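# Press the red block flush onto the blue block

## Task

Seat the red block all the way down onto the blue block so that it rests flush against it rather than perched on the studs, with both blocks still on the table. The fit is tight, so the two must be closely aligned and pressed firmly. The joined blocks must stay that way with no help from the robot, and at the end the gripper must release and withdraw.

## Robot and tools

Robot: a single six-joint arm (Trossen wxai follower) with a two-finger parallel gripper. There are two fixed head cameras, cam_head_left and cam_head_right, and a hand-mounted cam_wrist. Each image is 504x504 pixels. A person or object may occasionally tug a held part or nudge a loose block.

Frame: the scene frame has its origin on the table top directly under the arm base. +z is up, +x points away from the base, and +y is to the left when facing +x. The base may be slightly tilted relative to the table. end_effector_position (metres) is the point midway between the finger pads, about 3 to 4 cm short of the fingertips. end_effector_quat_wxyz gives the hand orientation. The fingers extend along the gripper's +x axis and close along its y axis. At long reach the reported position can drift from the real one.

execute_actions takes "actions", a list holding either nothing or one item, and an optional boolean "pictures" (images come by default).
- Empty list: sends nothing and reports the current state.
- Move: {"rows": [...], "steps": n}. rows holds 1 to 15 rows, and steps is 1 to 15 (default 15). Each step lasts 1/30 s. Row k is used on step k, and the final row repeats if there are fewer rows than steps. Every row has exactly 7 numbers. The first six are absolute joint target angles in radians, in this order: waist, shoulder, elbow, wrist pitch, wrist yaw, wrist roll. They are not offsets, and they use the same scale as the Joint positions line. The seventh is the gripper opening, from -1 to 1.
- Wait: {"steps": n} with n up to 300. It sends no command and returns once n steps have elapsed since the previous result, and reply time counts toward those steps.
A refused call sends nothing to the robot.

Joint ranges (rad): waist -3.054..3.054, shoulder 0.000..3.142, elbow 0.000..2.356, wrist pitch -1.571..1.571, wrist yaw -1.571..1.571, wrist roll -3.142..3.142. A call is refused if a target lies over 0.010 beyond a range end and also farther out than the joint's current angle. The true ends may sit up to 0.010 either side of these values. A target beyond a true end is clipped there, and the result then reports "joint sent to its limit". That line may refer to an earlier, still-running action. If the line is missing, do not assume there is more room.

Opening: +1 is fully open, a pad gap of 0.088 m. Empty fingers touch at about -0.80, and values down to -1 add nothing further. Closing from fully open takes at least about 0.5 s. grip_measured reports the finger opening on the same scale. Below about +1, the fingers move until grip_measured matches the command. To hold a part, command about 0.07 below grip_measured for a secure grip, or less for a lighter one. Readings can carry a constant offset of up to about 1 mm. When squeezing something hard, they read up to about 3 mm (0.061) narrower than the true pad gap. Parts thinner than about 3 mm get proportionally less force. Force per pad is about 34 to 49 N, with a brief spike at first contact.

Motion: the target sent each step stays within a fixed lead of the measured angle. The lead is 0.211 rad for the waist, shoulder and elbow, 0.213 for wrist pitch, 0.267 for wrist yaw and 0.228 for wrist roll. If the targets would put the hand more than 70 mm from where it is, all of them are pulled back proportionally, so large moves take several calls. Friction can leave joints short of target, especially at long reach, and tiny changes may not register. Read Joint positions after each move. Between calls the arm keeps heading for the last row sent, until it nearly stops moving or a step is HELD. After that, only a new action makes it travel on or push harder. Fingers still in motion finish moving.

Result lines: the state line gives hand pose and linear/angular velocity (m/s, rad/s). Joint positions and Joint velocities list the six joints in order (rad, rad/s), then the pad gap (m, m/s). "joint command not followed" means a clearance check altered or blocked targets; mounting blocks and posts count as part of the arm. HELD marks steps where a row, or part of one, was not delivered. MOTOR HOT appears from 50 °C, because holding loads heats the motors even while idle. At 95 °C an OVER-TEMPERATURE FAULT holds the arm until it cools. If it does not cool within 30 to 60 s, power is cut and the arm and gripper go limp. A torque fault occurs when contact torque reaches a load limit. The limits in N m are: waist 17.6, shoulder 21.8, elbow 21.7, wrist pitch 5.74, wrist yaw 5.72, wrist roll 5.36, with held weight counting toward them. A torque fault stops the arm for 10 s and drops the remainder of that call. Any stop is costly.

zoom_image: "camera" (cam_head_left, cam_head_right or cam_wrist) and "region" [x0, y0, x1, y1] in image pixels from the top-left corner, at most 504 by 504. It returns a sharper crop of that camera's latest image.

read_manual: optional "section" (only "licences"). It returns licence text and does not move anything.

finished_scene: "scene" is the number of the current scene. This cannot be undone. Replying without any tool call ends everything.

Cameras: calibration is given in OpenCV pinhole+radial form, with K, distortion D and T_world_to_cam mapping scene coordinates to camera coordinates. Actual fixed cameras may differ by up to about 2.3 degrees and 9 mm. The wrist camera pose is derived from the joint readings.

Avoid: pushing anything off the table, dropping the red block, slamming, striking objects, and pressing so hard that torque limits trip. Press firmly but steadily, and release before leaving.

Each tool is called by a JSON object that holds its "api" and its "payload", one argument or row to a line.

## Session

{"api": "execute_actions", "payload": {
  "actions": []
}}

Scene clock: 0.00 s of 11933.50 s.
end_effector_position=(+0.4349, -0.1962, +0.3020) grip_measured=+0.853 end_effector_quat_wxyz=(+0.442, +0.845, -0.253, -0.160) end_effector_velocity=(-0.001, -0.002, +0.001) end_effector_angular_velocity=(-0.007, -0.004, -0.003)
Joint positions: [0.546 1.704 0.863 1.443 0.725 1.04  0.081]
Joint velocities: [-0.002 -0.002 -0.002  0.007 -0.007 -0.007 -0.   ]
Heat: hottest waist 25 °C (+0.0 °C/min).
camera_calibration (this result's frames):
cam_wrist: T_world_to_cam=[[0.278268, 0.506274, -0.816244, 0.231735], [0.148628, 0.816877, 0.557335, -0.0404062], [0.948935, -0.276405, 0.152064, -0.439705], [0, 0, 0, 1]] pos_world=[0.358773, -0.205851, 0.278535]

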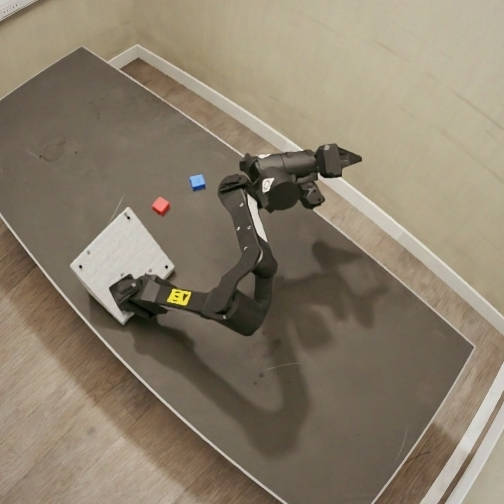

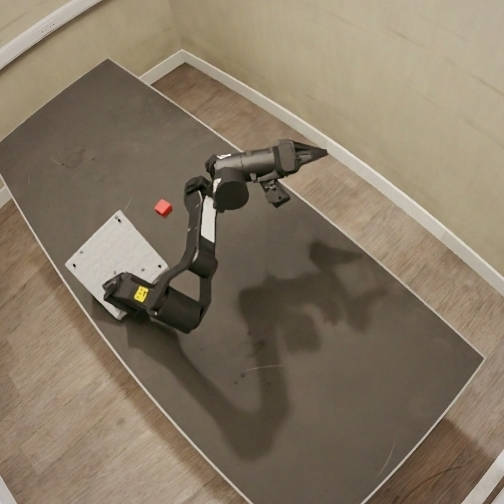

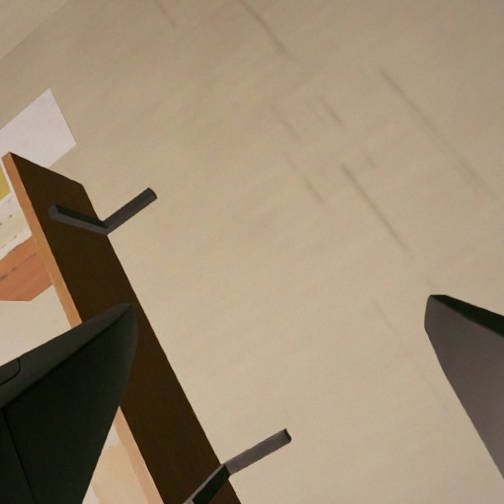

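{"api": "execute_actions", "payload": {
  "actions": [
    {"rows":[[0.96,2.0,1.24,-1.08,0.59,0.74,1]]}
  ],
  "pictures": false
}}

{"api": "execute_actions", "payload": {
  "actions": [
    {"steps":30}
  ],
  "pictures": false
}}

{"api": "execute_actions", "payload": {
  "actions": [
    {"rows":[[0.963,2.355,1.245,-1.08,0.59,0.74,1]]}
  ],
  "pictures": false
}}

{"api": "execute_actions", "payload": {
  "actions": [
    {"steps":15}
  ]
}}

Scene clock: 8.67 s of 11933.50 s.
end_effector_position=(+0.4590, +0.0495, +0.4303) grip_measured=+1.000 end_effector_quat_wxyz=(+0.688, +0.722, -0.004, +0.079) end_effector_velocity=(-0.095, +0.400, -0.067) end_effector_angular_velocity=(-1.328, +0.501, +1.293)
Joint positions: [0.955 1.98  1.219 0.819 0.59  0.752 0.088]
Joint velocities: [ 0.388  0.11   0.168 -1.853 -0.066 -0.125  0.   ]
Heat: hottest waist 26 °C (+6.9 °C/min).
Steps of this call (steps 1 to 90: nothing new was sent; then 5.17 s passed at rest; steps 91 to 105: all 15 steps of this action). Readings (joint positions):
91: [0.554 1.718 0.875 1.430 0.725 1.016]
92: [0.573 1.737 0.904 1.398 0.708 0.982]
94: [0.630 1.792 0.968 1.333 0.671 0.918]
98: [0.754 1.897 1.080 1.196 0.634 0.830]
105: the state above

Scene clock: 9.67 s of 11933.50 s.
end_effector_position=(+0.2802, +0.0866, +0.1829) grip_measured=+1.000 end_effector_quat_wxyz=(+0.774, +0.089, +0.621, +0.089) end_effector_velocity=(-0.080, -0.069, -0.039) end_effector_angular_velocity=(-0.402, +0.279, +0.350)
Joint positions: [ 0.958  1.992  1.225 -1.022  0.589  0.741  0.088]
Joint velocities: [-0.002  0.007 -0.002 -0.579 -0.007 -0.022  0.   ]
Heat: hottest waist 26 °C (+6.2 °C/min).
Steps of this call (steps 1 to 30: the robot went on to your last target). Readings (joint positions):
1: [0.965 1.983 1.223 0.755 0.589 0.749]
2: [0.969 1.985 1.225 0.692 0.589 0.747]
4: [0.966 1.988 1.225 0.565 0.589 0.744]
8: [0.959 1.992 1.225 0.311 0.589 0.743]
30: the state above

Scene clock: 10.17 s of 11933.50 s.
end_effector_position=(+0.2412, +0.1286, +0.1005) grip_measured=+1.000 end_effector_quat_wxyz=(+0.702, -0.079, +0.703, +0.080) end_effector_velocity=(-0.002, -0.001, -0.002) end_effector_angular_velocity=(-0.004, +0.014, +0.012)
Joint positions: [ 0.96   2.352  1.241 -1.08   0.588  0.741  0.088]
Joint velocities: [-0.002  0.002 -0.002 -0.007 -0.007 -0.007  0.   ]
Heat: hottest waist 27 °C (+11.8 °C/min).
Steps of this call (steps 1 to 15: all 15 steps of this action). Readings (joint positions):
1: [0.958 2.022 1.229 -1.046 0.590 0.741]
2: [0.958 2.058 1.244 -1.054 0.595 0.741]
4: [0.959 2.169 1.259 -1.056 0.596 0.741]
8: [0.960 2.340 1.242 -1.076 0.587 0.741]
15: the state above

Scene clock: 10.67 s of 11933.50 s.
end_effector_position=(+0.2412, +0.1286, +0.1005) grip_measured=+1.000 end_effector_quat_wxyz=(+0.702, -0.079, +0.703, +0.080) end_effector_velocity=(-0.004, -0.000, -0.000) end_effector_angular_velocity=(+0.007, +0.023, -0.005)
Joint positions: [ 0.96   2.352  1.241 -1.08   0.588  0.741  0.088]
Joint velocities: [-0.002 -0.002 -0.002 -0.007 -0.022  0.007  0.   ]
Heat: hottest waist 27 °C (+11.2 °C/min).
Steps of this call (steps 1 to 15: the robot went on to your last target). Readings (joint positions):
1: [0.960 2.352 1.241 -1.080 0.588 0.741]
2: [0.960 2.352 1.241 -1.080 0.588 0.741]
4: [0.960 2.352 1.241 -1.080 0.588 0.741]
8: [0.960 2.352 1.241 -1.080 0.588 0.741]
15: the state above
The arm was judged still, so your last target was given up. Only a new action makes it travel on or press farther. Fingers that are still opening or closing keep moving.
camera_calibration (this result's frames):
cam_wrist: T_world_to_cam=[[0.204471, -0.978655, 0.0206594, 0.0813317], [-0.911117, -0.18256, 0.369509, 0.238433], [-0.35785, -0.0943771, -0.928998, 0.264953], [0, 0, 0, 1]] pos_world=[0.295424, 0.14813, 0.156357]

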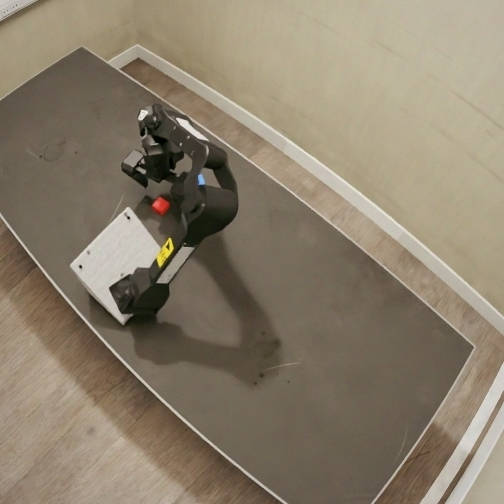

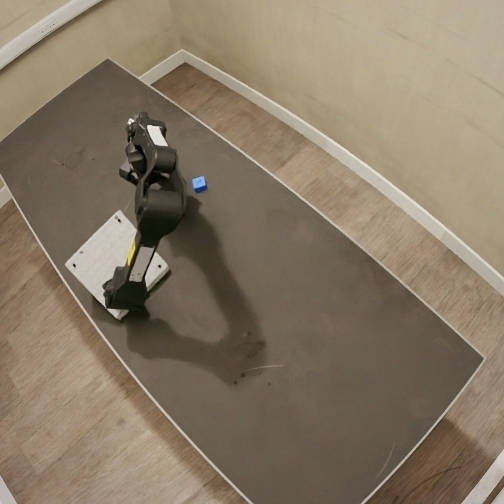

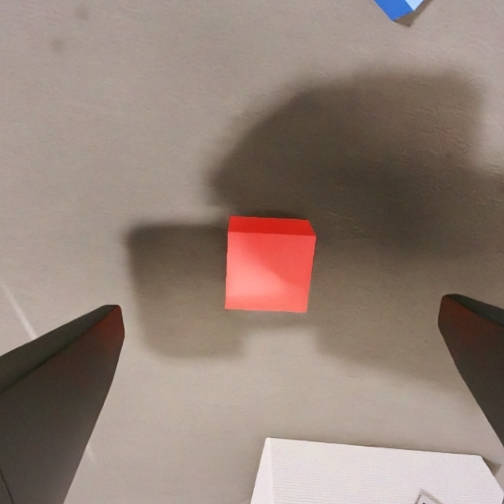

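{"api": "execute_actions", "payload": {
  "actions": [
    {"rows":[[0.935,2.365,1.2,-1.015,0.605,0.74,1],[0.935,2.365,1.2,-1.015,0.605,0.74,1],[0.91,2.378,1.16,-0.95,0.62,0.73,1],[0.91,2.378,1.16,-0.95,0.62,0.73,1],[0.885,2.39,1.12,-0.89,0.635,0.73,1],[0.885,2.39,1.12,-0.89,0.635,0.73,1],[0.86,2.402,1.083,-0.825,0.65,0.724,0.6]]}
  ],
  "pictures": false
}}

{"api": "execute_actions", "payload": {
  "actions": [
    {"steps":10}
  ]
}}

Scene clock: 20.47 s of 11933.50 s.
end_effector_position=(+0.2383, +0.1273, +0.0434) grip_measured=+0.617 end_effector_quat_wxyz=(+0.705, -0.049, +0.706, +0.049) end_effector_velocity=(+0.009, +0.006, +0.002) end_effector_angular_velocity=(+0.032, -0.035, -0.031)
Joint positions: [ 0.859  2.396  1.092 -0.83   0.646  0.727  0.069]
Joint velocities: [-0.002 -0.007  0.002  0.051  0.007 -0.007 -0.009]
Heat: hottest waist 28 °C (+8.8 °C/min).
Steps of this call (steps 1 to 90: nothing new was sent; then 6.30 s passed at rest; steps 91 to 105: all 15 steps of this action). Readings (joint positions):
91: [0.959 2.352 1.236 -1.068 0.590 0.741]
92: [0.954 2.352 1.230 -1.049 0.593 0.741]
94: [0.936 2.354 1.205 -0.998 0.606 0.738]
98: [0.884 2.378 1.130 -0.883 0.633 0.731]
105: the state above

Scene clock: 20.80 s of 11933.50 s.
end_effector_position=(+0.2386, +0.1276, +0.0433) grip_measured=+0.603 end_effector_quat_wxyz=(+0.706, -0.048, +0.705, +0.049) end_effector_velocity=(-0.004, -0.003, -0.000) end_effector_angular_velocity=(-0.009, +0.019, +0.019)
Joint positions: [ 0.859  2.396  1.092 -0.827  0.646  0.727  0.069]
Joint velocities: [-0.002 -0.002 -0.002 -0.022 -0.007 -0.007 -0.001]
Heat: hottest waist 28 °C (+8.7 °C/min).
Steps of this call (steps 1 to 10: the robot went on to your last target). Readings (joint positions):
1: [0.859 2.396 1.092 -0.829 0.646 0.727]
2: [0.859 2.396 1.092 -0.829 0.646 0.727]
4: [0.859 2.396 1.092 -0.829 0.646 0.727]
8: [0.859 2.396 1.092 -0.827 0.646 0.727]
10: the state above
camera_calibration (this result's frames):
cam_wrist: T_world_to_cam=[[0.117004, -0.992892, 0.0217969, 0.104731], [-0.92416, -0.100816, 0.368462, 0.24977], [-0.363646, -0.0632554, -0.929387, 0.208262], [0, 0, 0, 1]] pos_world=[0.294307, 0.142341, 0.0992425]

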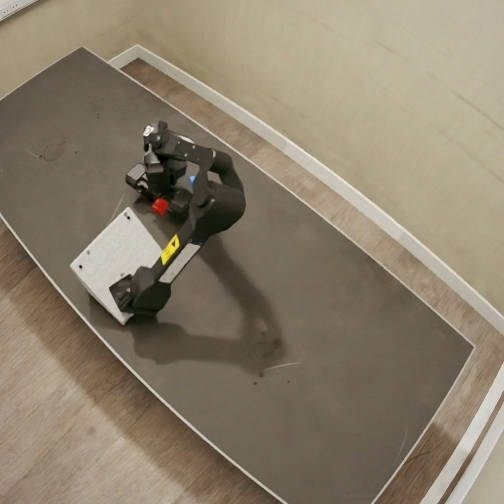

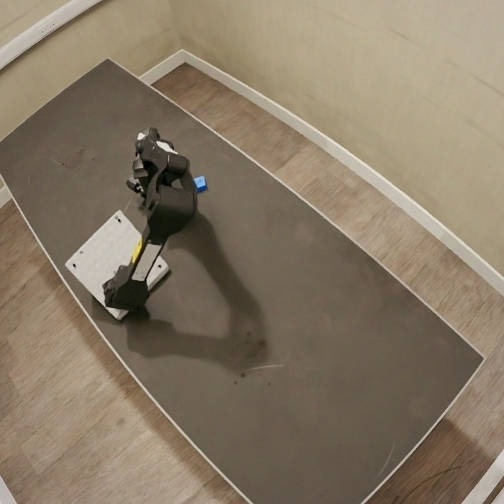

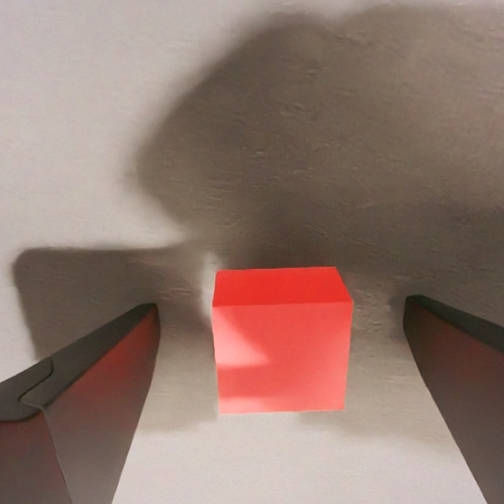

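{"api": "execute_actions", "payload": {
  "actions": [
    {"rows":[[0.86,2.402,1.083,-0.825,0.65,0.724,-0.28]],"steps":12}
  ],
  "pictures": false
}}

{"api": "execute_actions", "payload": {
  "actions": [
    {"rows":[[0.885,2.38,1.14,-0.89,0.635,0.7,-0.28],[0.885,2.38,1.14,-0.89,0.635,0.6,-0.28],[0.91,2.37,1.18,-0.95,0.62,0.5,-0.28],[0.91,2.37,1.18,-0.95,0.62,0.4,-0.28],[0.96,2.35,1.26,-1.08,0.59,0.2,-0.28]],"steps":11}
  ],
  "pictures": false
}}

{"api": "execute_actions", "payload": {
  "actions": [
    {"rows":[[0.9,2.39,1.36,-1.11,0.62,0.1,-0.28],[0.9,2.39,1.36,-1.11,0.62,0.1,-0.28],[0.9,2.39,1.36,-1.11,0.62,0.1,-0.28],[0.84,2.43,1.46,-1.14,0.65,0,-0.28],[0.84,2.43,1.46,-1.14,0.65,0,-0.28],[0.84,2.43,1.46,-1.14,0.65,0,-0.28],[0.78,2.47,1.56,-1.17,0.68,-0.1,-0.28],[0.78,2.47,1.56,-1.17,0.68,-0.1,-0.28],[0.78,2.47,1.56,-1.17,0.68,-0.1,-0.28],[0.732,2.51,1.666,-1.193,0.714,-0.19,-0.28]]}
  ],
  "pictures": false
}}

{"api": "execute_actions", "payload": {
  "actions": [
    {"steps":12}
  ]
}}

Scene clock: 33.27 s of 11933.50 s.
end_effector_position=(+0.2387, +0.1277, +0.0435) grip_measured=-0.172 end_effector_quat_wxyz=(+0.706, -0.049, +0.705, +0.049) end_effector_velocity=(-0.005, -0.004, -0.001) end_effector_angular_velocity=(-0.012, +0.021, +0.022)
Joint positions: [ 0.86   2.396  1.092 -0.827  0.648  0.727  0.031]
Joint velocities: [-0.002 -0.002 -0.007 -0.022 -0.007 -0.007 -0.   ]
Heat: hottest waist 28 °C (+5.4 °C/min).
Steps of this call (steps 1 to 15: the robot went on to your last target; steps 16 to 90: nothing new was sent; then 9.07 s passed at rest; steps 91 to 102: all 12 steps of this action). Readings (joint positions):
91: [0.859 2.396 1.092 -0.827 0.646 0.727]
92: [0.859 2.396 1.092 -0.827 0.646 0.727]
94: [0.859 2.396 1.092 -0.827 0.646 0.727]
98: [0.860 2.396 1.092 -0.827 0.647 0.727]
102: the state above

Scene clock: 33.63 s of 11933.50 s.
end_effector_position=(+0.2459, +0.1318, +0.1015) grip_measured=-0.172 end_effector_quat_wxyz=(+0.669, -0.246, +0.655, +0.250) end_effector_velocity=(+0.015, -0.014, +0.042) end_effector_angular_velocity=(+0.036, +0.005, +0.420)
Joint positions: [ 0.96   2.355  1.249 -1.064  0.597  0.237  0.031]
Joint velocities: [ 0.007 -0.081  0.105 -0.154 -0.037 -0.432 -0.   ]
Heat: hottest waist 28 °C (+5.4 °C/min).
Steps of this call (steps 1 to 11: all 11 steps of this action). Readings (joint positions):
1: [0.861 2.396 1.097 -0.838 0.648 0.721]
2: [0.866 2.396 1.104 -0.856 0.646 0.691]
4: [0.882 2.395 1.130 -0.905 0.635 0.571]
8: [0.944 2.374 1.221 -1.036 0.602 0.314]
11: the state above

Scene clock: 34.13 s of 11933.50 s.
end_effector_position=(+0.3557, +0.1053, +0.0916) grip_measured=-0.172 end_effector_quat_wxyz=(+0.641, -0.301, +0.638, +0.304) end_effector_velocity=(+0.036, -0.030, -0.005) end_effector_angular_velocity=(-0.019, +0.030, +0.116)
Joint positions: [ 0.726  2.49   1.644 -1.186  0.709 -0.172  0.031]
Joint velocities: [-0.095  0.027  0.149 -0.095  0.037 -0.198  0.   ]
Heat: hottest waist 29 °C (+7.0 °C/min).
Steps of this call (steps 1 to 15: all 15 steps of this action). Readings (joint positions):
1: [0.956 2.357 1.266 -1.083 0.597 0.202]
2: [0.943 2.365 1.287 -1.093 0.600 0.168]
4: [0.911 2.383 1.338 -1.110 0.613 0.109]
8: [0.828 2.429 1.474 -1.148 0.655 -0.025]
15: the state above

Scene clock: 34.53 s of 11933.50 s.
end_effector_position=(+0.3561, +0.1069, +0.0913) grip_measured=-0.172 end_effector_quat_wxyz=(+0.637, -0.308, +0.635, +0.309) end_effector_velocity=(+0.002, -0.003, +0.004) end_effector_angular_velocity=(+0.011, -0.000, -0.002)
Joint positions: [ 0.728  2.499  1.653 -1.191  0.711 -0.187  0.031]
Joint velocities: [-0.002 -0.012  0.007 -0.007 -0.007 -0.007 -0.   ]
Heat: hottest waist 29 °C (+6.9 °C/min).
Steps of this call (steps 1 to 12: the robot went on to your last target). Readings (joint positions):
1: [0.725 2.491 1.648 -1.188 0.710 -0.177]
2: [0.725 2.492 1.650 -1.189 0.710 -0.180]
4: [0.727 2.495 1.652 -1.190 0.710 -0.184]
8: [0.728 2.498 1.652 -1.191 0.710 -0.187]
12: the state above
camera_calibration (this result's frames):
cam_wrist: T_world_to_cam=[[0.772812, -0.634235, 0.0225275, -0.202559], [-0.596633, -0.713979, 0.36642, 0.287587], [-0.216312, -0.296614, -0.930177, 0.266793], [0, 0, 0, 1]] pos_world=[0.385834, 0.155995, 0.147351]

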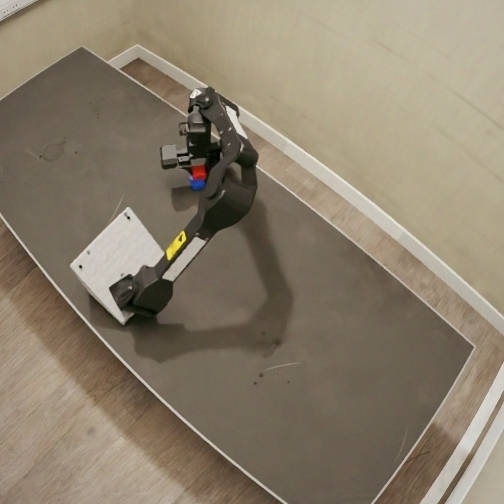

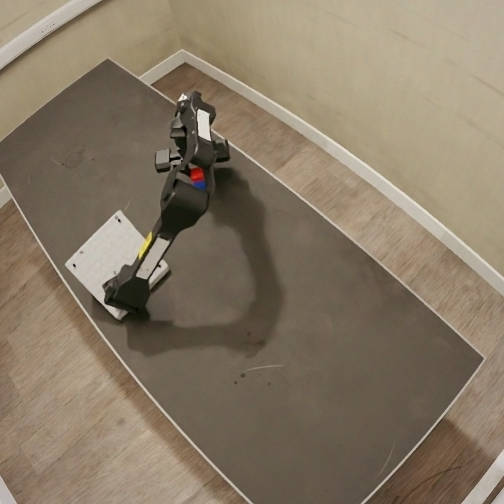

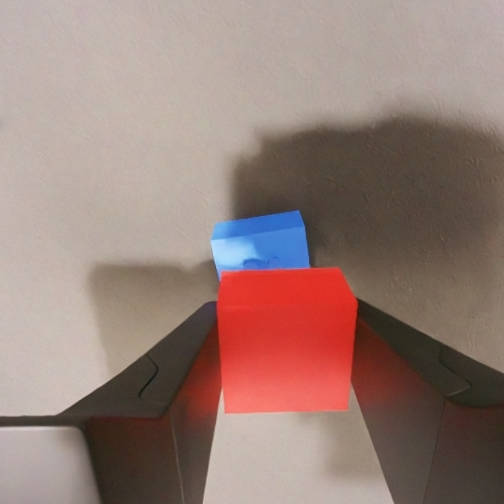

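{"api": "execute_actions", "payload": {
  "actions": [
    {"rows":[[0.72,2.505,1.625,-1.165,0.717,-0.25,-0.28],[0.72,2.505,1.625,-1.165,0.717,-0.3,-0.28],[0.712,2.506,1.605,-1.14,0.721,-0.33,-0.28],[0.712,2.506,1.605,-1.14,0.721,-0.33,-0.28],[0.704,2.507,1.588,-1.115,0.726,-0.34,-0.28],[0.704,2.507,1.588,-1.115,0.726,-0.34,-0.28],[0.697,2.508,1.571,-1.09,0.73,-0.348,-0.28]]}
  ]
}}

Scene clock: 45.40 s of 11933.50 s.
end_effector_position=(+0.3542, +0.1068, +0.0690) grip_measured=-0.172 end_effector_quat_wxyz=(+0.618, -0.345, +0.616, +0.345) end_effector_velocity=(-0.001, +0.002, -0.002) end_effector_angular_velocity=(+0.007, +0.005, +0.019)
Joint positions: [ 0.694  2.499  1.582 -1.094  0.727 -0.344  0.031]
Joint velocities: [-0.002  0.002 -0.002  0.007 -0.007 -0.022  0.   ]
Heat: hottest waist 31 °C (+7.9 °C/min).
Steps of this call (steps 1 to 30: the robot went on to your last target; steps 31 to 90: nothing new was sent; then 7.37 s passed at rest; steps 91 to 105: all 15 steps of this action). Readings (joint positions):
91: [0.728 2.499 1.652 -1.188 0.711 -0.202]
92: [0.727 2.499 1.648 -1.181 0.712 -0.229]
94: [0.721 2.499 1.635 -1.160 0.715 -0.281]
98: [0.704 2.499 1.597 -1.115 0.722 -0.329]
105: the state above
camera_calibration (this result's frames):
cam_wrist: T_world_to_cam=[[0.84147, -0.539777, 0.0238691, -0.235184], [-0.509615, -0.778222, 0.366964, 0.270599], [-0.179503, -0.320953, -0.929929, 0.235181], [0, 0, 0, 1]] pos_world=[0.378018, 0.159122, 0.125015]

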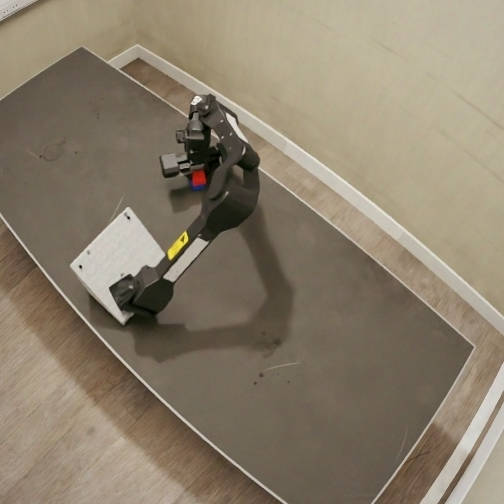

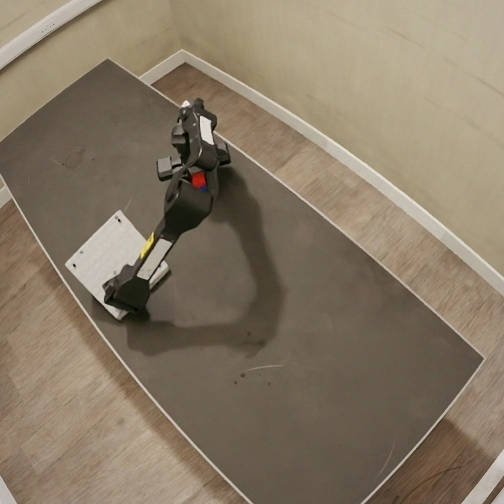

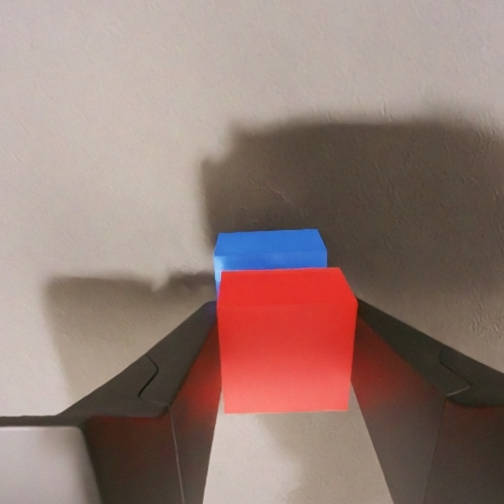

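{"api": "execute_actions", "payload": {
  "actions": [
    {"rows":[[0.697,2.516,1.575,-1.084,0.73,-0.348,-0.28],[0.697,2.516,1.575,-1.084,0.73,-0.348,-0.28],[0.697,2.516,1.575,-1.084,0.73,-0.348,-0.28],[0.697,2.516,1.575,-1.084,0.73,-0.348,-0.28],[0.697,2.516,1.575,-1.084,0.73,-0.348,-0.28],[0.697,2.516,1.575,-1.084,0.73,-0.348,-0.28],[0.697,2.516,1.575,-1.084,0.73,-0.348,-0.28],[0.697,2.516,1.575,-1.084,0.73,-0.348,-0.28],[0.697,2.516,1.575,-1.084,0.73,-0.348,-0.28],[0.697,2.516,1.575,-1.084,0.73,-0.348,0.4]]}
  ],
  "pictures": false
}}

{"api": "execute_actions", "payload": {
  "actions": [
    {"rows":[[0.682,2.519,1.55,-1.047,0.736,-0.365,0.4],[0.682,2.519,1.55,-1.047,0.736,-0.365,0.4],[0.668,2.522,1.527,-1.01,0.742,-0.382,0.3]],"steps":12}
  ],
  "pictures": false
}}

{"api": "execute_actions", "payload": {
  "actions": [
    {"rows":[[0.668,2.522,1.527,-1.01,0.742,-0.382,0.1],[0.668,2.522,1.527,-1.01,0.742,-0.382,0.05],[0.668,2.522,1.527,-1.01,0.742,-0.382,0],[0.668,2.522,1.527,-1.01,0.742,-0.382,-0.05],[0.668,2.522,1.527,-1.01,0.742,-0.382,-0.1],[0.668,2.522,1.527,-1.01,0.742,-0.382,-0.15],[0.668,2.522,1.527,-1.01,0.742,-0.382,-0.23],[0.668,2.522,1.527,-1.01,0.742,-0.382,-0.23],[0.668,2.522,1.527,-1.01,0.742,-0.382,-0.23],[0.668,2.522,1.527,-1.01,0.742,-0.382,-0.23],[0.668,2.522,1.527,-1.01,0.742,-0.382,0.8]]}
  ]
}}

{"api": "execute_actions", "payload": {
  "actions": [
    {"rows":[[0.668,2.522,1.527,-1.01,0.742,1.193,0.8]]}
  ],
  "pictures": false
}}

{"api": "execute_actions", "payload": {
  "actions": [
    {"steps":22}
  ]
}}

Scene clock: 58.40 s of 11933.50 s.
end_effector_position=(+0.3543, +0.1085, +0.0675) grip_measured=+0.320 end_effector_quat_wxyz=(+0.618, -0.345, +0.616, +0.346) end_effector_velocity=(-0.005, -0.001, -0.000) end_effector_angular_velocity=(+0.007, +0.028, +0.050)
Joint positions: [ 0.694  2.504  1.581 -1.086  0.727 -0.346  0.055]
Joint velocities: [-0.002 -0.002 -0.002 -0.022 -0.022 -0.037  0.047]
Heat: hottest waist 32 °C (+7.2 °C/min).
Steps of this call (steps 1 to 15: the robot went on to your last target; steps 16 to 90: nothing new was sent; then 9.50 s passed at rest; steps 91 to 105: all 15 steps of this action). Readings (joint positions):
91: [0.694 2.499 1.581 -1.091 0.727 -0.345]
92: [0.694 2.500 1.581 -1.089 0.727 -0.345]
94: [0.694 2.502 1.581 -1.088 0.727 -0.345]
98: [0.694 2.504 1.581 -1.086 0.727 -0.345]
105: the state above

Scene clock: 58.80 s of 11933.50 s.
end_effector_position=(+0.3528, +0.1087, +0.0492) grip_measured=+0.304 end_effector_quat_wxyz=(+0.617, -0.346, +0.617, +0.346) end_effector_velocity=(+0.004, +0.000, -0.000) end_effector_angular_velocity=(+0.004, -0.016, -0.009)
Joint positions: [ 0.665  2.513  1.536 -1.014  0.738 -0.379  0.054]
Joint velocities: [-0.002 -0.002 -0.002  0.022  0.007 -0.007 -0.001]
Heat: hottest waist 33 °C (+8.2 °C/min).
Steps of this call (steps 1 to 12: all 12 steps of this action). Readings (joint positions):
1: [0.694 2.504 1.577 -1.078 0.728 -0.350]
2: [0.692 2.504 1.573 -1.067 0.730 -0.354]
4: [0.684 2.504 1.557 -1.039 0.734 -0.367]
8: [0.667 2.512 1.539 -1.019 0.738 -0.377]
12: the state above

Scene clock: 59.30 s of 11933.50 s.
end_effector_position=(+0.3531, +0.1091, +0.0495) grip_measured=+0.375 end_effector_quat_wxyz=(+0.617, -0.346, +0.616, +0.346) end_effector_velocity=(-0.002, -0.000, +0.001) end_effector_angular_velocity=(+0.016, +0.016, +0.007)
Joint positions: [ 0.666  2.513  1.536 -1.012  0.739 -0.38   0.057]
Joint velocities: [-0.002 -0.007 -0.002 -0.007 -0.022 -0.007  0.174]
Heat: hottest waist 33 °C (+8.1 °C/min).
Steps of this call (steps 1 to 15: all 15 steps of this action). Readings (joint positions):
1: [0.665 2.513 1.536 -1.013 0.739 -0.379]
2: [0.665 2.513 1.536 -1.013 0.739 -0.379]
4: [0.665 2.513 1.536 -1.013 0.739 -0.379]
8: [0.665 2.513 1.536 -1.012 0.739 -0.379]
15: the state above
camera_calibration (this result's frames):
cam_wrist: T_world_to_cam=[[0.84246, -0.538194, 0.0246565, -0.233059], [-0.508259, -0.778755, 0.367714, 0.27849], [-0.1787, -0.322316, -0.929612, 0.217445], [0, 0, 0, 1]] pos_world=[0.376745, 0.16153, 0.105481]

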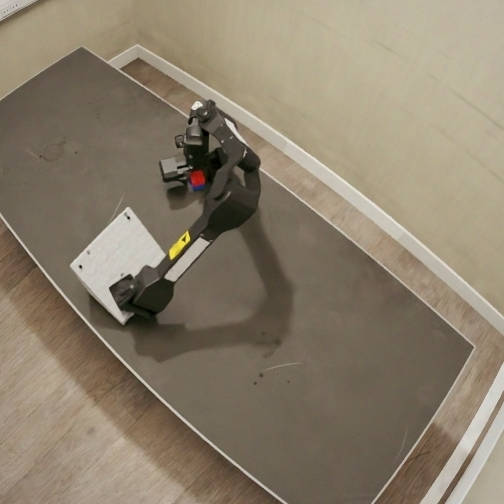

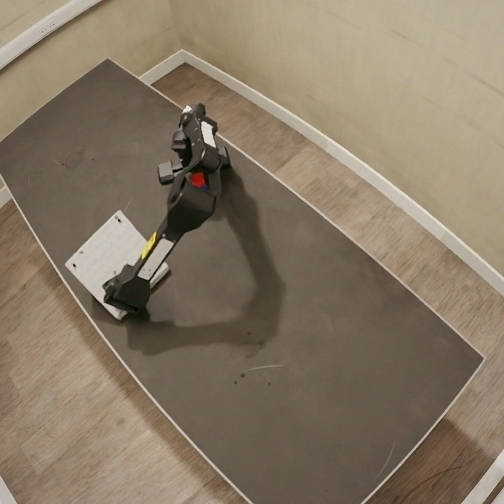

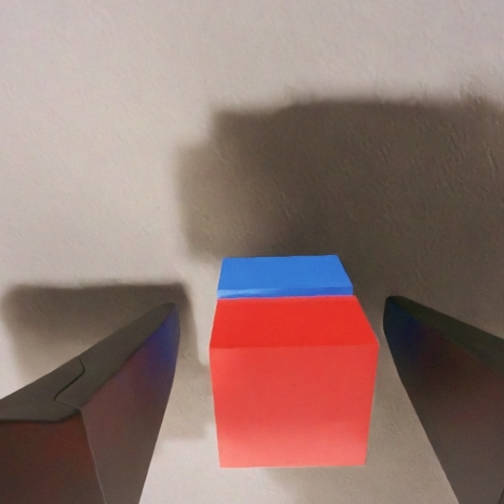

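Scene clock: 59.80 s of 11933.50 s.
end_effector_position=(+0.3531, +0.1091, +0.0495) grip_measured=+0.797 end_effector_quat_wxyz=(+0.708, -0.007, +0.706, +0.007) end_effector_velocity=(-0.002, -0.002, +0.000) end_effector_angular_velocity=(+0.003, +0.017, -1.975)
Joint positions: [ 0.666  2.513  1.536 -1.012  0.739  0.622  0.078]
Joint velocities: [-0.002 -0.002  0.002 -0.022 -0.007  1.985  0.   ]
Heat: hottest waist 33 °C (+8.0 °C/min).
Steps of this call (steps 1 to 15: all 15 steps of this action). Readings (joint positions):
1: [0.666 2.513 1.536 -1.012 0.739 -0.327]
2: [0.666 2.513 1.536 -1.012 0.739 -0.257]
4: [0.666 2.513 1.536 -1.012 0.739 -0.122]
8: [0.666 2.513 1.536 -1.012 0.739 0.148]
15: the state above

Scene clock: 60.53 s of 11933.50 s.
end_effector_position=(+0.3531, +0.1091, +0.0495) grip_measured=+0.797 end_effector_quat_wxyz=(+0.681, +0.192, +0.680, -0.191) end_effector_velocity=(-0.005, -0.003, -0.003) end_effector_angular_velocity=(-0.006, +0.026, +0.020)
Joint positions: [ 0.666  2.513  1.536 -1.012  0.739  1.19   0.078]
Joint velocities: [-0.007  0.002 -0.002 -0.022 -0.007 -0.007 -0.   ]
Heat: hottest waist 33 °C (+8.1 °C/min).
Steps of this call (steps 1 to 22: the robot went on to your last target). Readings (joint positions):
1: [0.666 2.513 1.536 -1.012 0.739 0.689]
2: [0.666 2.513 1.536 -1.012 0.739 0.757]
4: [0.666 2.513 1.536 -1.012 0.739 0.893]
8: [0.666 2.513 1.536 -1.012 0.739 1.116]
22: the state above
camera_calibration (this result's frames):
cam_wrist: T_world_to_cam=[[-0.537697, -0.842862, 0.0215809, 0.287593], [-0.779837, 0.506896, 0.367301, 0.234156], [-0.320524, 0.180667, -0.929852, 0.212664], [0, 0, 0, 1]] pos_world=[0.405406, 0.0852872, 0.105533]

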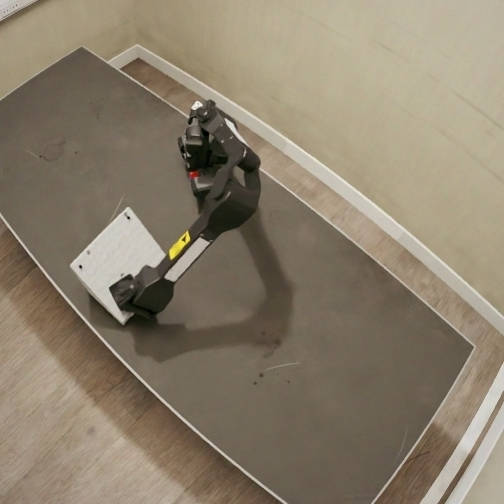

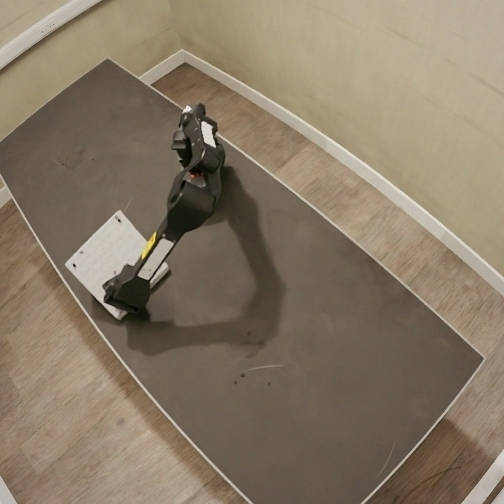

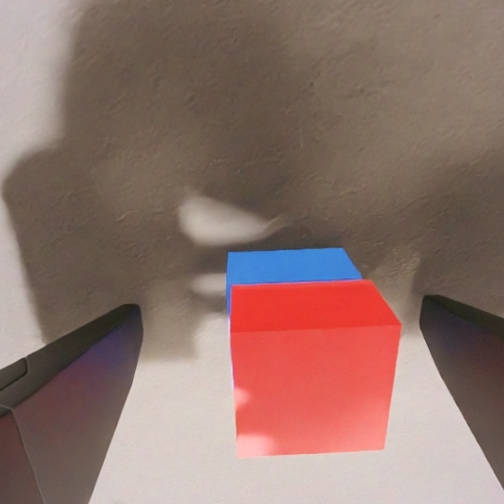

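{"api": "execute_actions", "payload": {
  "actions": [
    {"rows":[[0.668,2.522,1.527,-1.01,0.742,1.193,0.2],[0.668,2.522,1.527,-1.01,0.742,1.193,0.2],[0.668,2.522,1.527,-1.01,0.742,1.193,0.2],[0.668,2.522,1.527,-1.01,0.742,1.193,0.2],[0.668,2.522,1.527,-1.01,0.742,1.193,0.15],[0.668,2.522,1.527,-1.01,0.742,1.193,0.1],[0.668,2.522,1.527,-1.01,0.742,1.193,0.05],[0.668,2.522,1.527,-1.01,0.742,1.193,0],[0.668,2.522,1.527,-1.01,0.742,1.193,-0.05],[0.668,2.522,1.527,-1.01,0.742,1.193,-0.1],[0.668,2.522,1.527,-1.01,0.742,1.193,-0.15],[0.668,2.522,1.527,-1.01,0.742,1.193,-0.23]]}
  ],
  "pictures": false
}}

{"api": "execute_actions", "payload": {
  "actions": [
    {"rows":[[0.668,2.522,1.527,-1.01,0.742,1.193,0.5],[0.668,2.522,1.527,-1.01,0.742,1.193,0.5],[0.668,2.522,1.527,-1.01,0.742,1.193,0.5],[0.668,2.522,1.527,-1.01,0.742,1.193,0.5],[0.668,2.522,1.527,-1.01,0.742,1.193,0.5],[0.69,2.505,1.582,-1.067,0.73,1.22,0.5],[0.69,2.505,1.582,-1.067,0.73,1.22,0.5],[0.71,2.5,1.616,-1.12,0.72,1.24,0.5],[0.71,2.5,1.616,-1.12,0.72,1.24,0.5],[0.731,2.497,1.65,-1.177,0.71,1.265,0.5]]}
  ],
  "pictures": false
}}

{"api": "execute_actions", "payload": {
  "actions": [
    {"rows":[[0.731,2.497,1.65,-1.177,0.71,1.265,0.3],[0.731,2.497,1.65,-1.177,0.71,1.265,0.3],[0.731,2.497,1.65,-1.177,0.71,1.265,-0.6]]}
  ]
}}

Scene clock: 70.07 s of 11933.50 s.
end_effector_position=(+0.3530, +0.1092, +0.0496) grip_measured=-0.169 end_effector_quat_wxyz=(+0.682, +0.192, +0.680, -0.191) end_effector_velocity=(-0.002, -0.001, -0.000) end_effector_angular_velocity=(+0.002, +0.011, +0.011)
Joint positions: [ 0.667  2.513  1.536 -1.012  0.739  1.191  0.031]
Joint velocities: [-0.002 -0.002 -0.002 -0.007 -0.007 -0.007 -0.   ]
Heat: hottest waist 34 °C (+7.1 °C/min).
Steps of this call (steps 1 to 15: the robot went on to your last target; steps 16 to 90: nothing new was sent; then 6.03 s passed at rest; steps 91 to 105: all 15 steps of this action). Readings (joint positions):
91: [0.666 2.513 1.536 -1.012 0.739 1.191]
92: [0.666 2.513 1.536 -1.012 0.739 1.191]
94: [0.666 2.513 1.536 -1.012 0.739 1.191]
98: [0.666 2.513 1.536 -1.012 0.739 1.191]
105: the state above

Scene clock: 70.57 s of 11933.50 s.
end_effector_position=(+0.3547, +0.1112, +0.0870) grip_measured=+0.495 end_effector_quat_wxyz=(+0.684, +0.191, +0.678, -0.188) end_effector_velocity=(-0.002, +0.001, +0.042) end_effector_angular_velocity=(+0.031, -0.002, +0.008)
Joint positions: [ 0.731  2.506  1.637 -1.164  0.716  1.258  0.063]
Joint velocities: [ 0.066 -0.032  0.085 -0.139 -0.051  0.051  0.001]
Heat: hottest waist 34 °C (+7.1 °C/min).
Steps of this call (steps 1 to 15: all 15 steps of this action). Readings (joint positions):
1: [0.667 2.513 1.536 -1.012 0.739 1.191]
2: [0.667 2.513 1.536 -1.012 0.739 1.191]
4: [0.667 2.513 1.536 -1.012 0.739 1.191]
8: [0.676 2.513 1.559 -1.059 0.735 1.213]
15: the state above

Scene clock: 71.07 s of 11933.50 s.
end_effector_position=(+0.3536, +0.1102, +0.0874) grip_measured=-0.588 end_effector_quat_wxyz=(+0.682, +0.189, +0.680, -0.189) end_effector_velocity=(-0.006, -0.005, -0.000) end_effector_angular_velocity=(-0.013, +0.027, +0.030)
Joint positions: [ 0.731  2.506  1.639 -1.175  0.713  1.263  0.01 ]
Joint velocities: [-0.002 -0.002 -0.002 -0.037 -0.007 -0.007 -0.007]
Heat: hottest waist 34 °C (+7.1 °C/min).
Steps of this call (steps 1 to 15: all 15 steps of this action). Readings (joint positions):
1: [0.732 2.506 1.639 -1.167 0.715 1.259]
2: [0.732 2.506 1.639 -1.170 0.715 1.260]
4: [0.731 2.506 1.639 -1.173 0.714 1.261]
8: [0.731 2.506 1.639 -1.174 0.713 1.263]
15: the state above
camera_calibration (this result's frames):
cam_wrist: T_world_to_cam=[[-0.53211, -0.84636, 0.0230853, 0.286298], [-0.783313, 0.502455, 0.366006, 0.221895], [-0.321372, 0.176672, -0.930326, 0.24869], [0, 0, 0, 1]] pos_world=[0.406078, 0.0868825, 0.143539]

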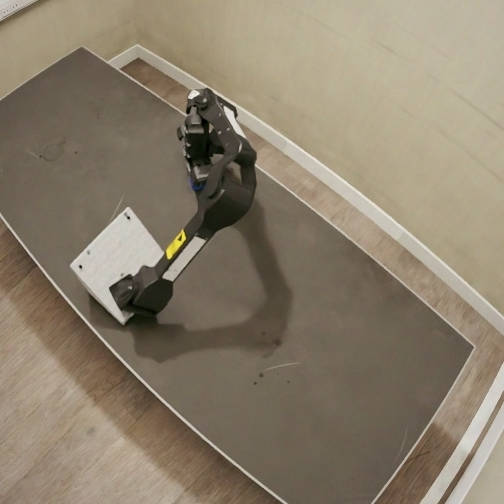

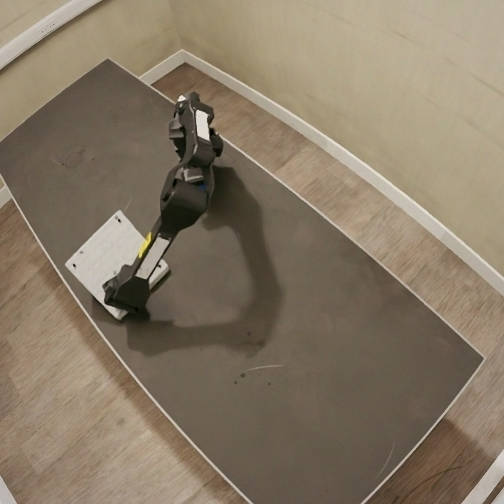

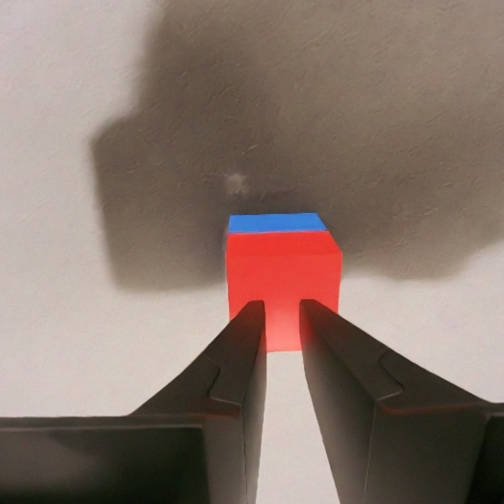

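{"api": "execute_actions", "payload": {
  "actions": [
    {"rows":[[0.725,2.506,1.625,-1.165,0.717,1.26,-0.6],[0.725,2.506,1.625,-1.165,0.717,1.26,-0.6],[0.72,2.506,1.62,-1.157,0.72,1.255,-0.6],[0.72,2.506,1.62,-1.157,0.72,1.255,-0.6],[0.715,2.506,1.615,-1.148,0.722,1.25,-0.6],[0.715,2.506,1.615,-1.148,0.722,1.25,-0.6],[0.711,2.508,1.61,-1.14,0.724,1.245,-0.6],[0.711,2.508,1.61,-1.14,0.724,1.245,-0.6],[0.707,2.51,1.605,-1.131,0.726,1.24,-0.6],[0.707,2.51,1.605,-1.131,0.726,1.24,-0.6],[0.703,2.512,1.6,-1.122,0.728,1.24,-0.6]]}
  ],
  "pictures": false
}}

{"api": "execute_actions", "payload": {
  "actions": [
    {"rows":[[0.695,2.519,1.596,-1.12,0.728,1.24,-0.6],[0.687,2.526,1.592,-1.12,0.728,1.24,-0.6],[0.679,2.533,1.588,-1.12,0.728,1.24,-0.6],[0.671,2.54,1.584,-1.12,0.728,1.24,-0.6],[0.663,2.547,1.58,-1.12,0.728,1.24,-0.6],[0.655,2.554,1.576,-1.12,0.728,1.24,-0.6],[0.647,2.561,1.572,-1.12,0.728,1.24,-0.6],[0.639,2.568,1.568,-1.12,0.728,1.24,-0.6],[0.631,2.575,1.564,-1.12,0.728,1.24,-0.6],[0.623,2.582,1.56,-1.12,0.728,1.24,-0.6]]}
  ]
}}

{"api": "execute_actions", "payload": {
  "actions": [
    {"rows":[[0.67,2.54,1.59,-1.12,0.728,1.24,-0.6],[0.705,2.51,1.61,-1.12,0.728,1.24,-0.6],[0.705,2.51,1.61,-1.12,0.728,1.24,-0.6],[0.731,2.497,1.65,-1.177,0.71,1.265,-0.6],[0.731,2.497,1.65,-1.177,0.71,1.265,-0.6],[0.765,2.49,1.72,-1.28,0.71,1.3,1]]}
  ]
}}

{"api": "zoom_image", "payload": {
  "camera": "cam_wrist",
  "region": [190,150,370,330]
}}

Scene clock: 82.40 s of 11933.50 s.
end_effector_position=(+0.3561, +0.1103, +0.0797) grip_measured=-0.598 end_effector_quat_wxyz=(+0.685, +0.192, +0.677, -0.189) end_effector_velocity=(-0.001, +0.003, -0.001) end_effector_angular_velocity=(+0.011, -0.004, +0.016)
Joint positions: [ 0.716  2.506  1.619 -1.131  0.723  1.243  0.01 ]
Joint velocities: [ 0.002 -0.002 -0.012  0.022 -0.007 -0.022 -0.   ]
Heat: hottest waist 35 °C (+7.0 °C/min).
Steps of this call (steps 1 to 15: the robot went on to your last target; steps 16 to 90: nothing new was sent; then 7.83 s passed at rest; steps 91 to 105: all 15 steps of this action). Readings (joint positions):
91: [0.731 2.506 1.639 -1.175 0.713 1.263]
92: [0.730 2.506 1.639 -1.174 0.713 1.263]
94: [0.726 2.506 1.637 -1.166 0.714 1.261]
98: [0.716 2.506 1.626 -1.150 0.718 1.252]
105: the state above

Scene clock: 82.90 s of 11933.50 s.
end_effector_position=(+0.3524, +0.1117, +0.0737) grip_measured=-0.598 end_effector_quat_wxyz=(+0.678, +0.191, +0.685, -0.189) end_effector_velocity=(-0.002, -0.001, -0.000) end_effector_angular_velocity=(+0.002, +0.011, +0.010)
Joint positions: [ 0.708  2.512  1.607 -1.124  0.71   1.242  0.01 ]
Joint velocities: [-0.002 -0.002 -0.002 -0.007 -0.007 -0.007  0.   ]
Heat: hottest waist 34 °C (+6.1 °C/min).
Steps of this call (steps 1 to 15: all 15 steps of this action). Readings (joint positions):
1: [0.716 2.506 1.618 -1.130 0.723 1.243]
2: [0.716 2.506 1.616 -1.129 0.723 1.243]
4: [0.715 2.506 1.613 -1.126 0.722 1.243]
8: [0.710 2.508 1.609 -1.124 0.713 1.242]
15: the state above
camera_calibration (this result's frames):
cam_wrist: T_world_to_cam=[[-0.534595, -0.844804, 0.0226862, 0.287969], [-0.777475, 0.502157, 0.378643, 0.222309], [-0.331271, 0.184782, -0.925265, 0.237455], [0, 0, 0, 1]] pos_world=[0.405448, 0.087766, 0.129]

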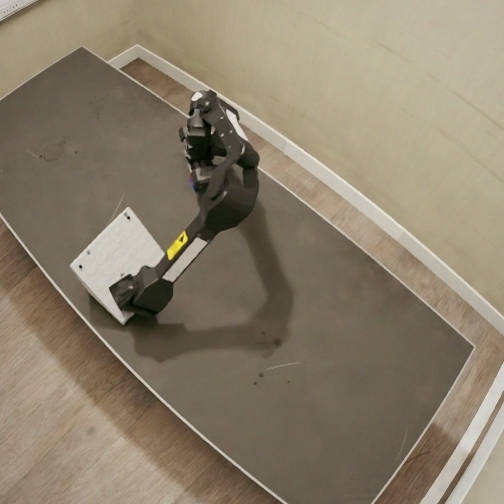

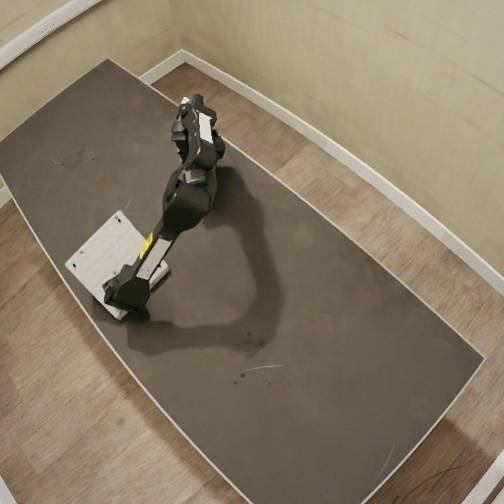

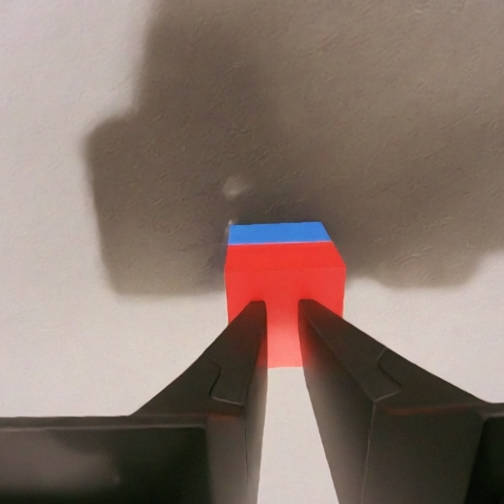

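Scene clock: 83.40 s of 11933.50 s.
end_effector_position=(+0.3568, +0.1054, +0.1129) grip_measured=+0.519 end_effector_quat_wxyz=(+0.688, +0.187, +0.675, -0.190) end_effector_velocity=(-0.012, -0.011, -0.003) end_effector_angular_velocity=(-0.027, +0.069, +0.036)
Joint positions: [ 0.765  2.496  1.71  -1.275  0.714  1.296  0.064]
Joint velocities: [-0.012 -0.002 -0.002 -0.081 -0.022  0.007  0.174]
Heat: hottest waist 34 °C (+6.0 °C/min).
Steps of this call (steps 1 to 15: all 15 steps of this action). Readings (joint positions):
1: [0.710 2.509 1.609 -1.124 0.711 1.242]
2: [0.713 2.505 1.611 -1.124 0.716 1.242]
4: [0.718 2.504 1.616 -1.132 0.724 1.245]
8: [0.736 2.504 1.666 -1.237 0.715 1.281]
15: the state above
camera_calibration (this result's frames):
cam_wrist: T_world_to_cam=[[-0.531017, -0.847067, 0.0223184, 0.283117], [-0.789432, 0.504113, 0.350239, 0.221282], [-0.307927, 0.168364, -0.936394, 0.271036], [0, 0, 0, 1]] pos_world=[0.408486, 0.0826351, 0.169977]

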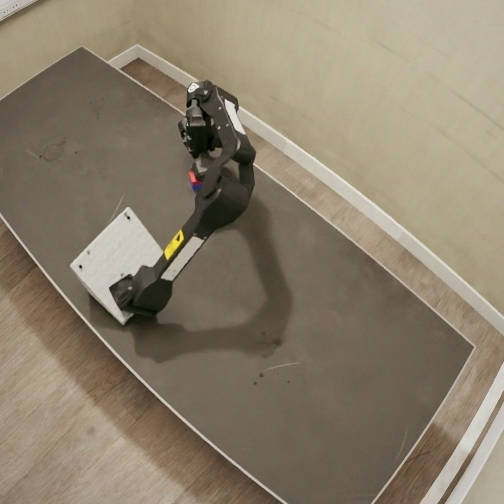

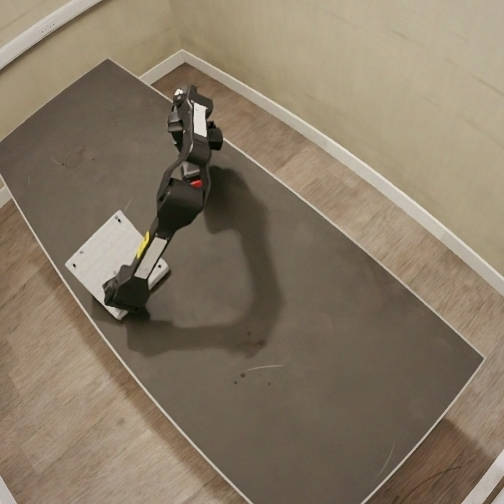

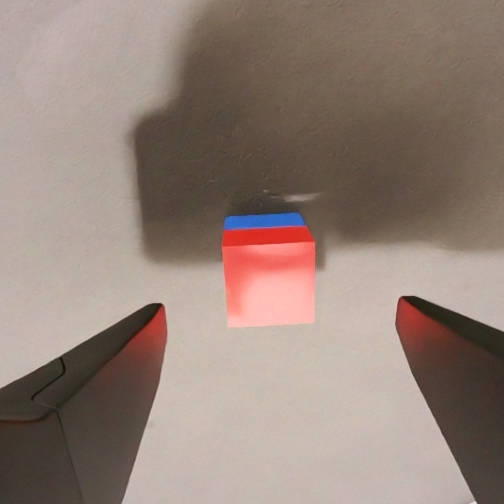

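Region (190, 150, 370, 330) of cam_wrist's 504x504 image, scaled by 2.800, with more detail than that image has.

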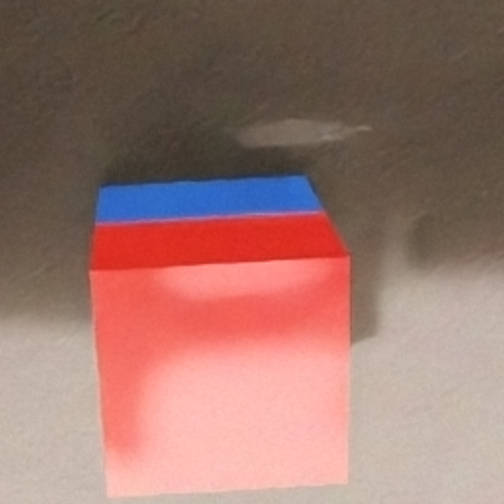

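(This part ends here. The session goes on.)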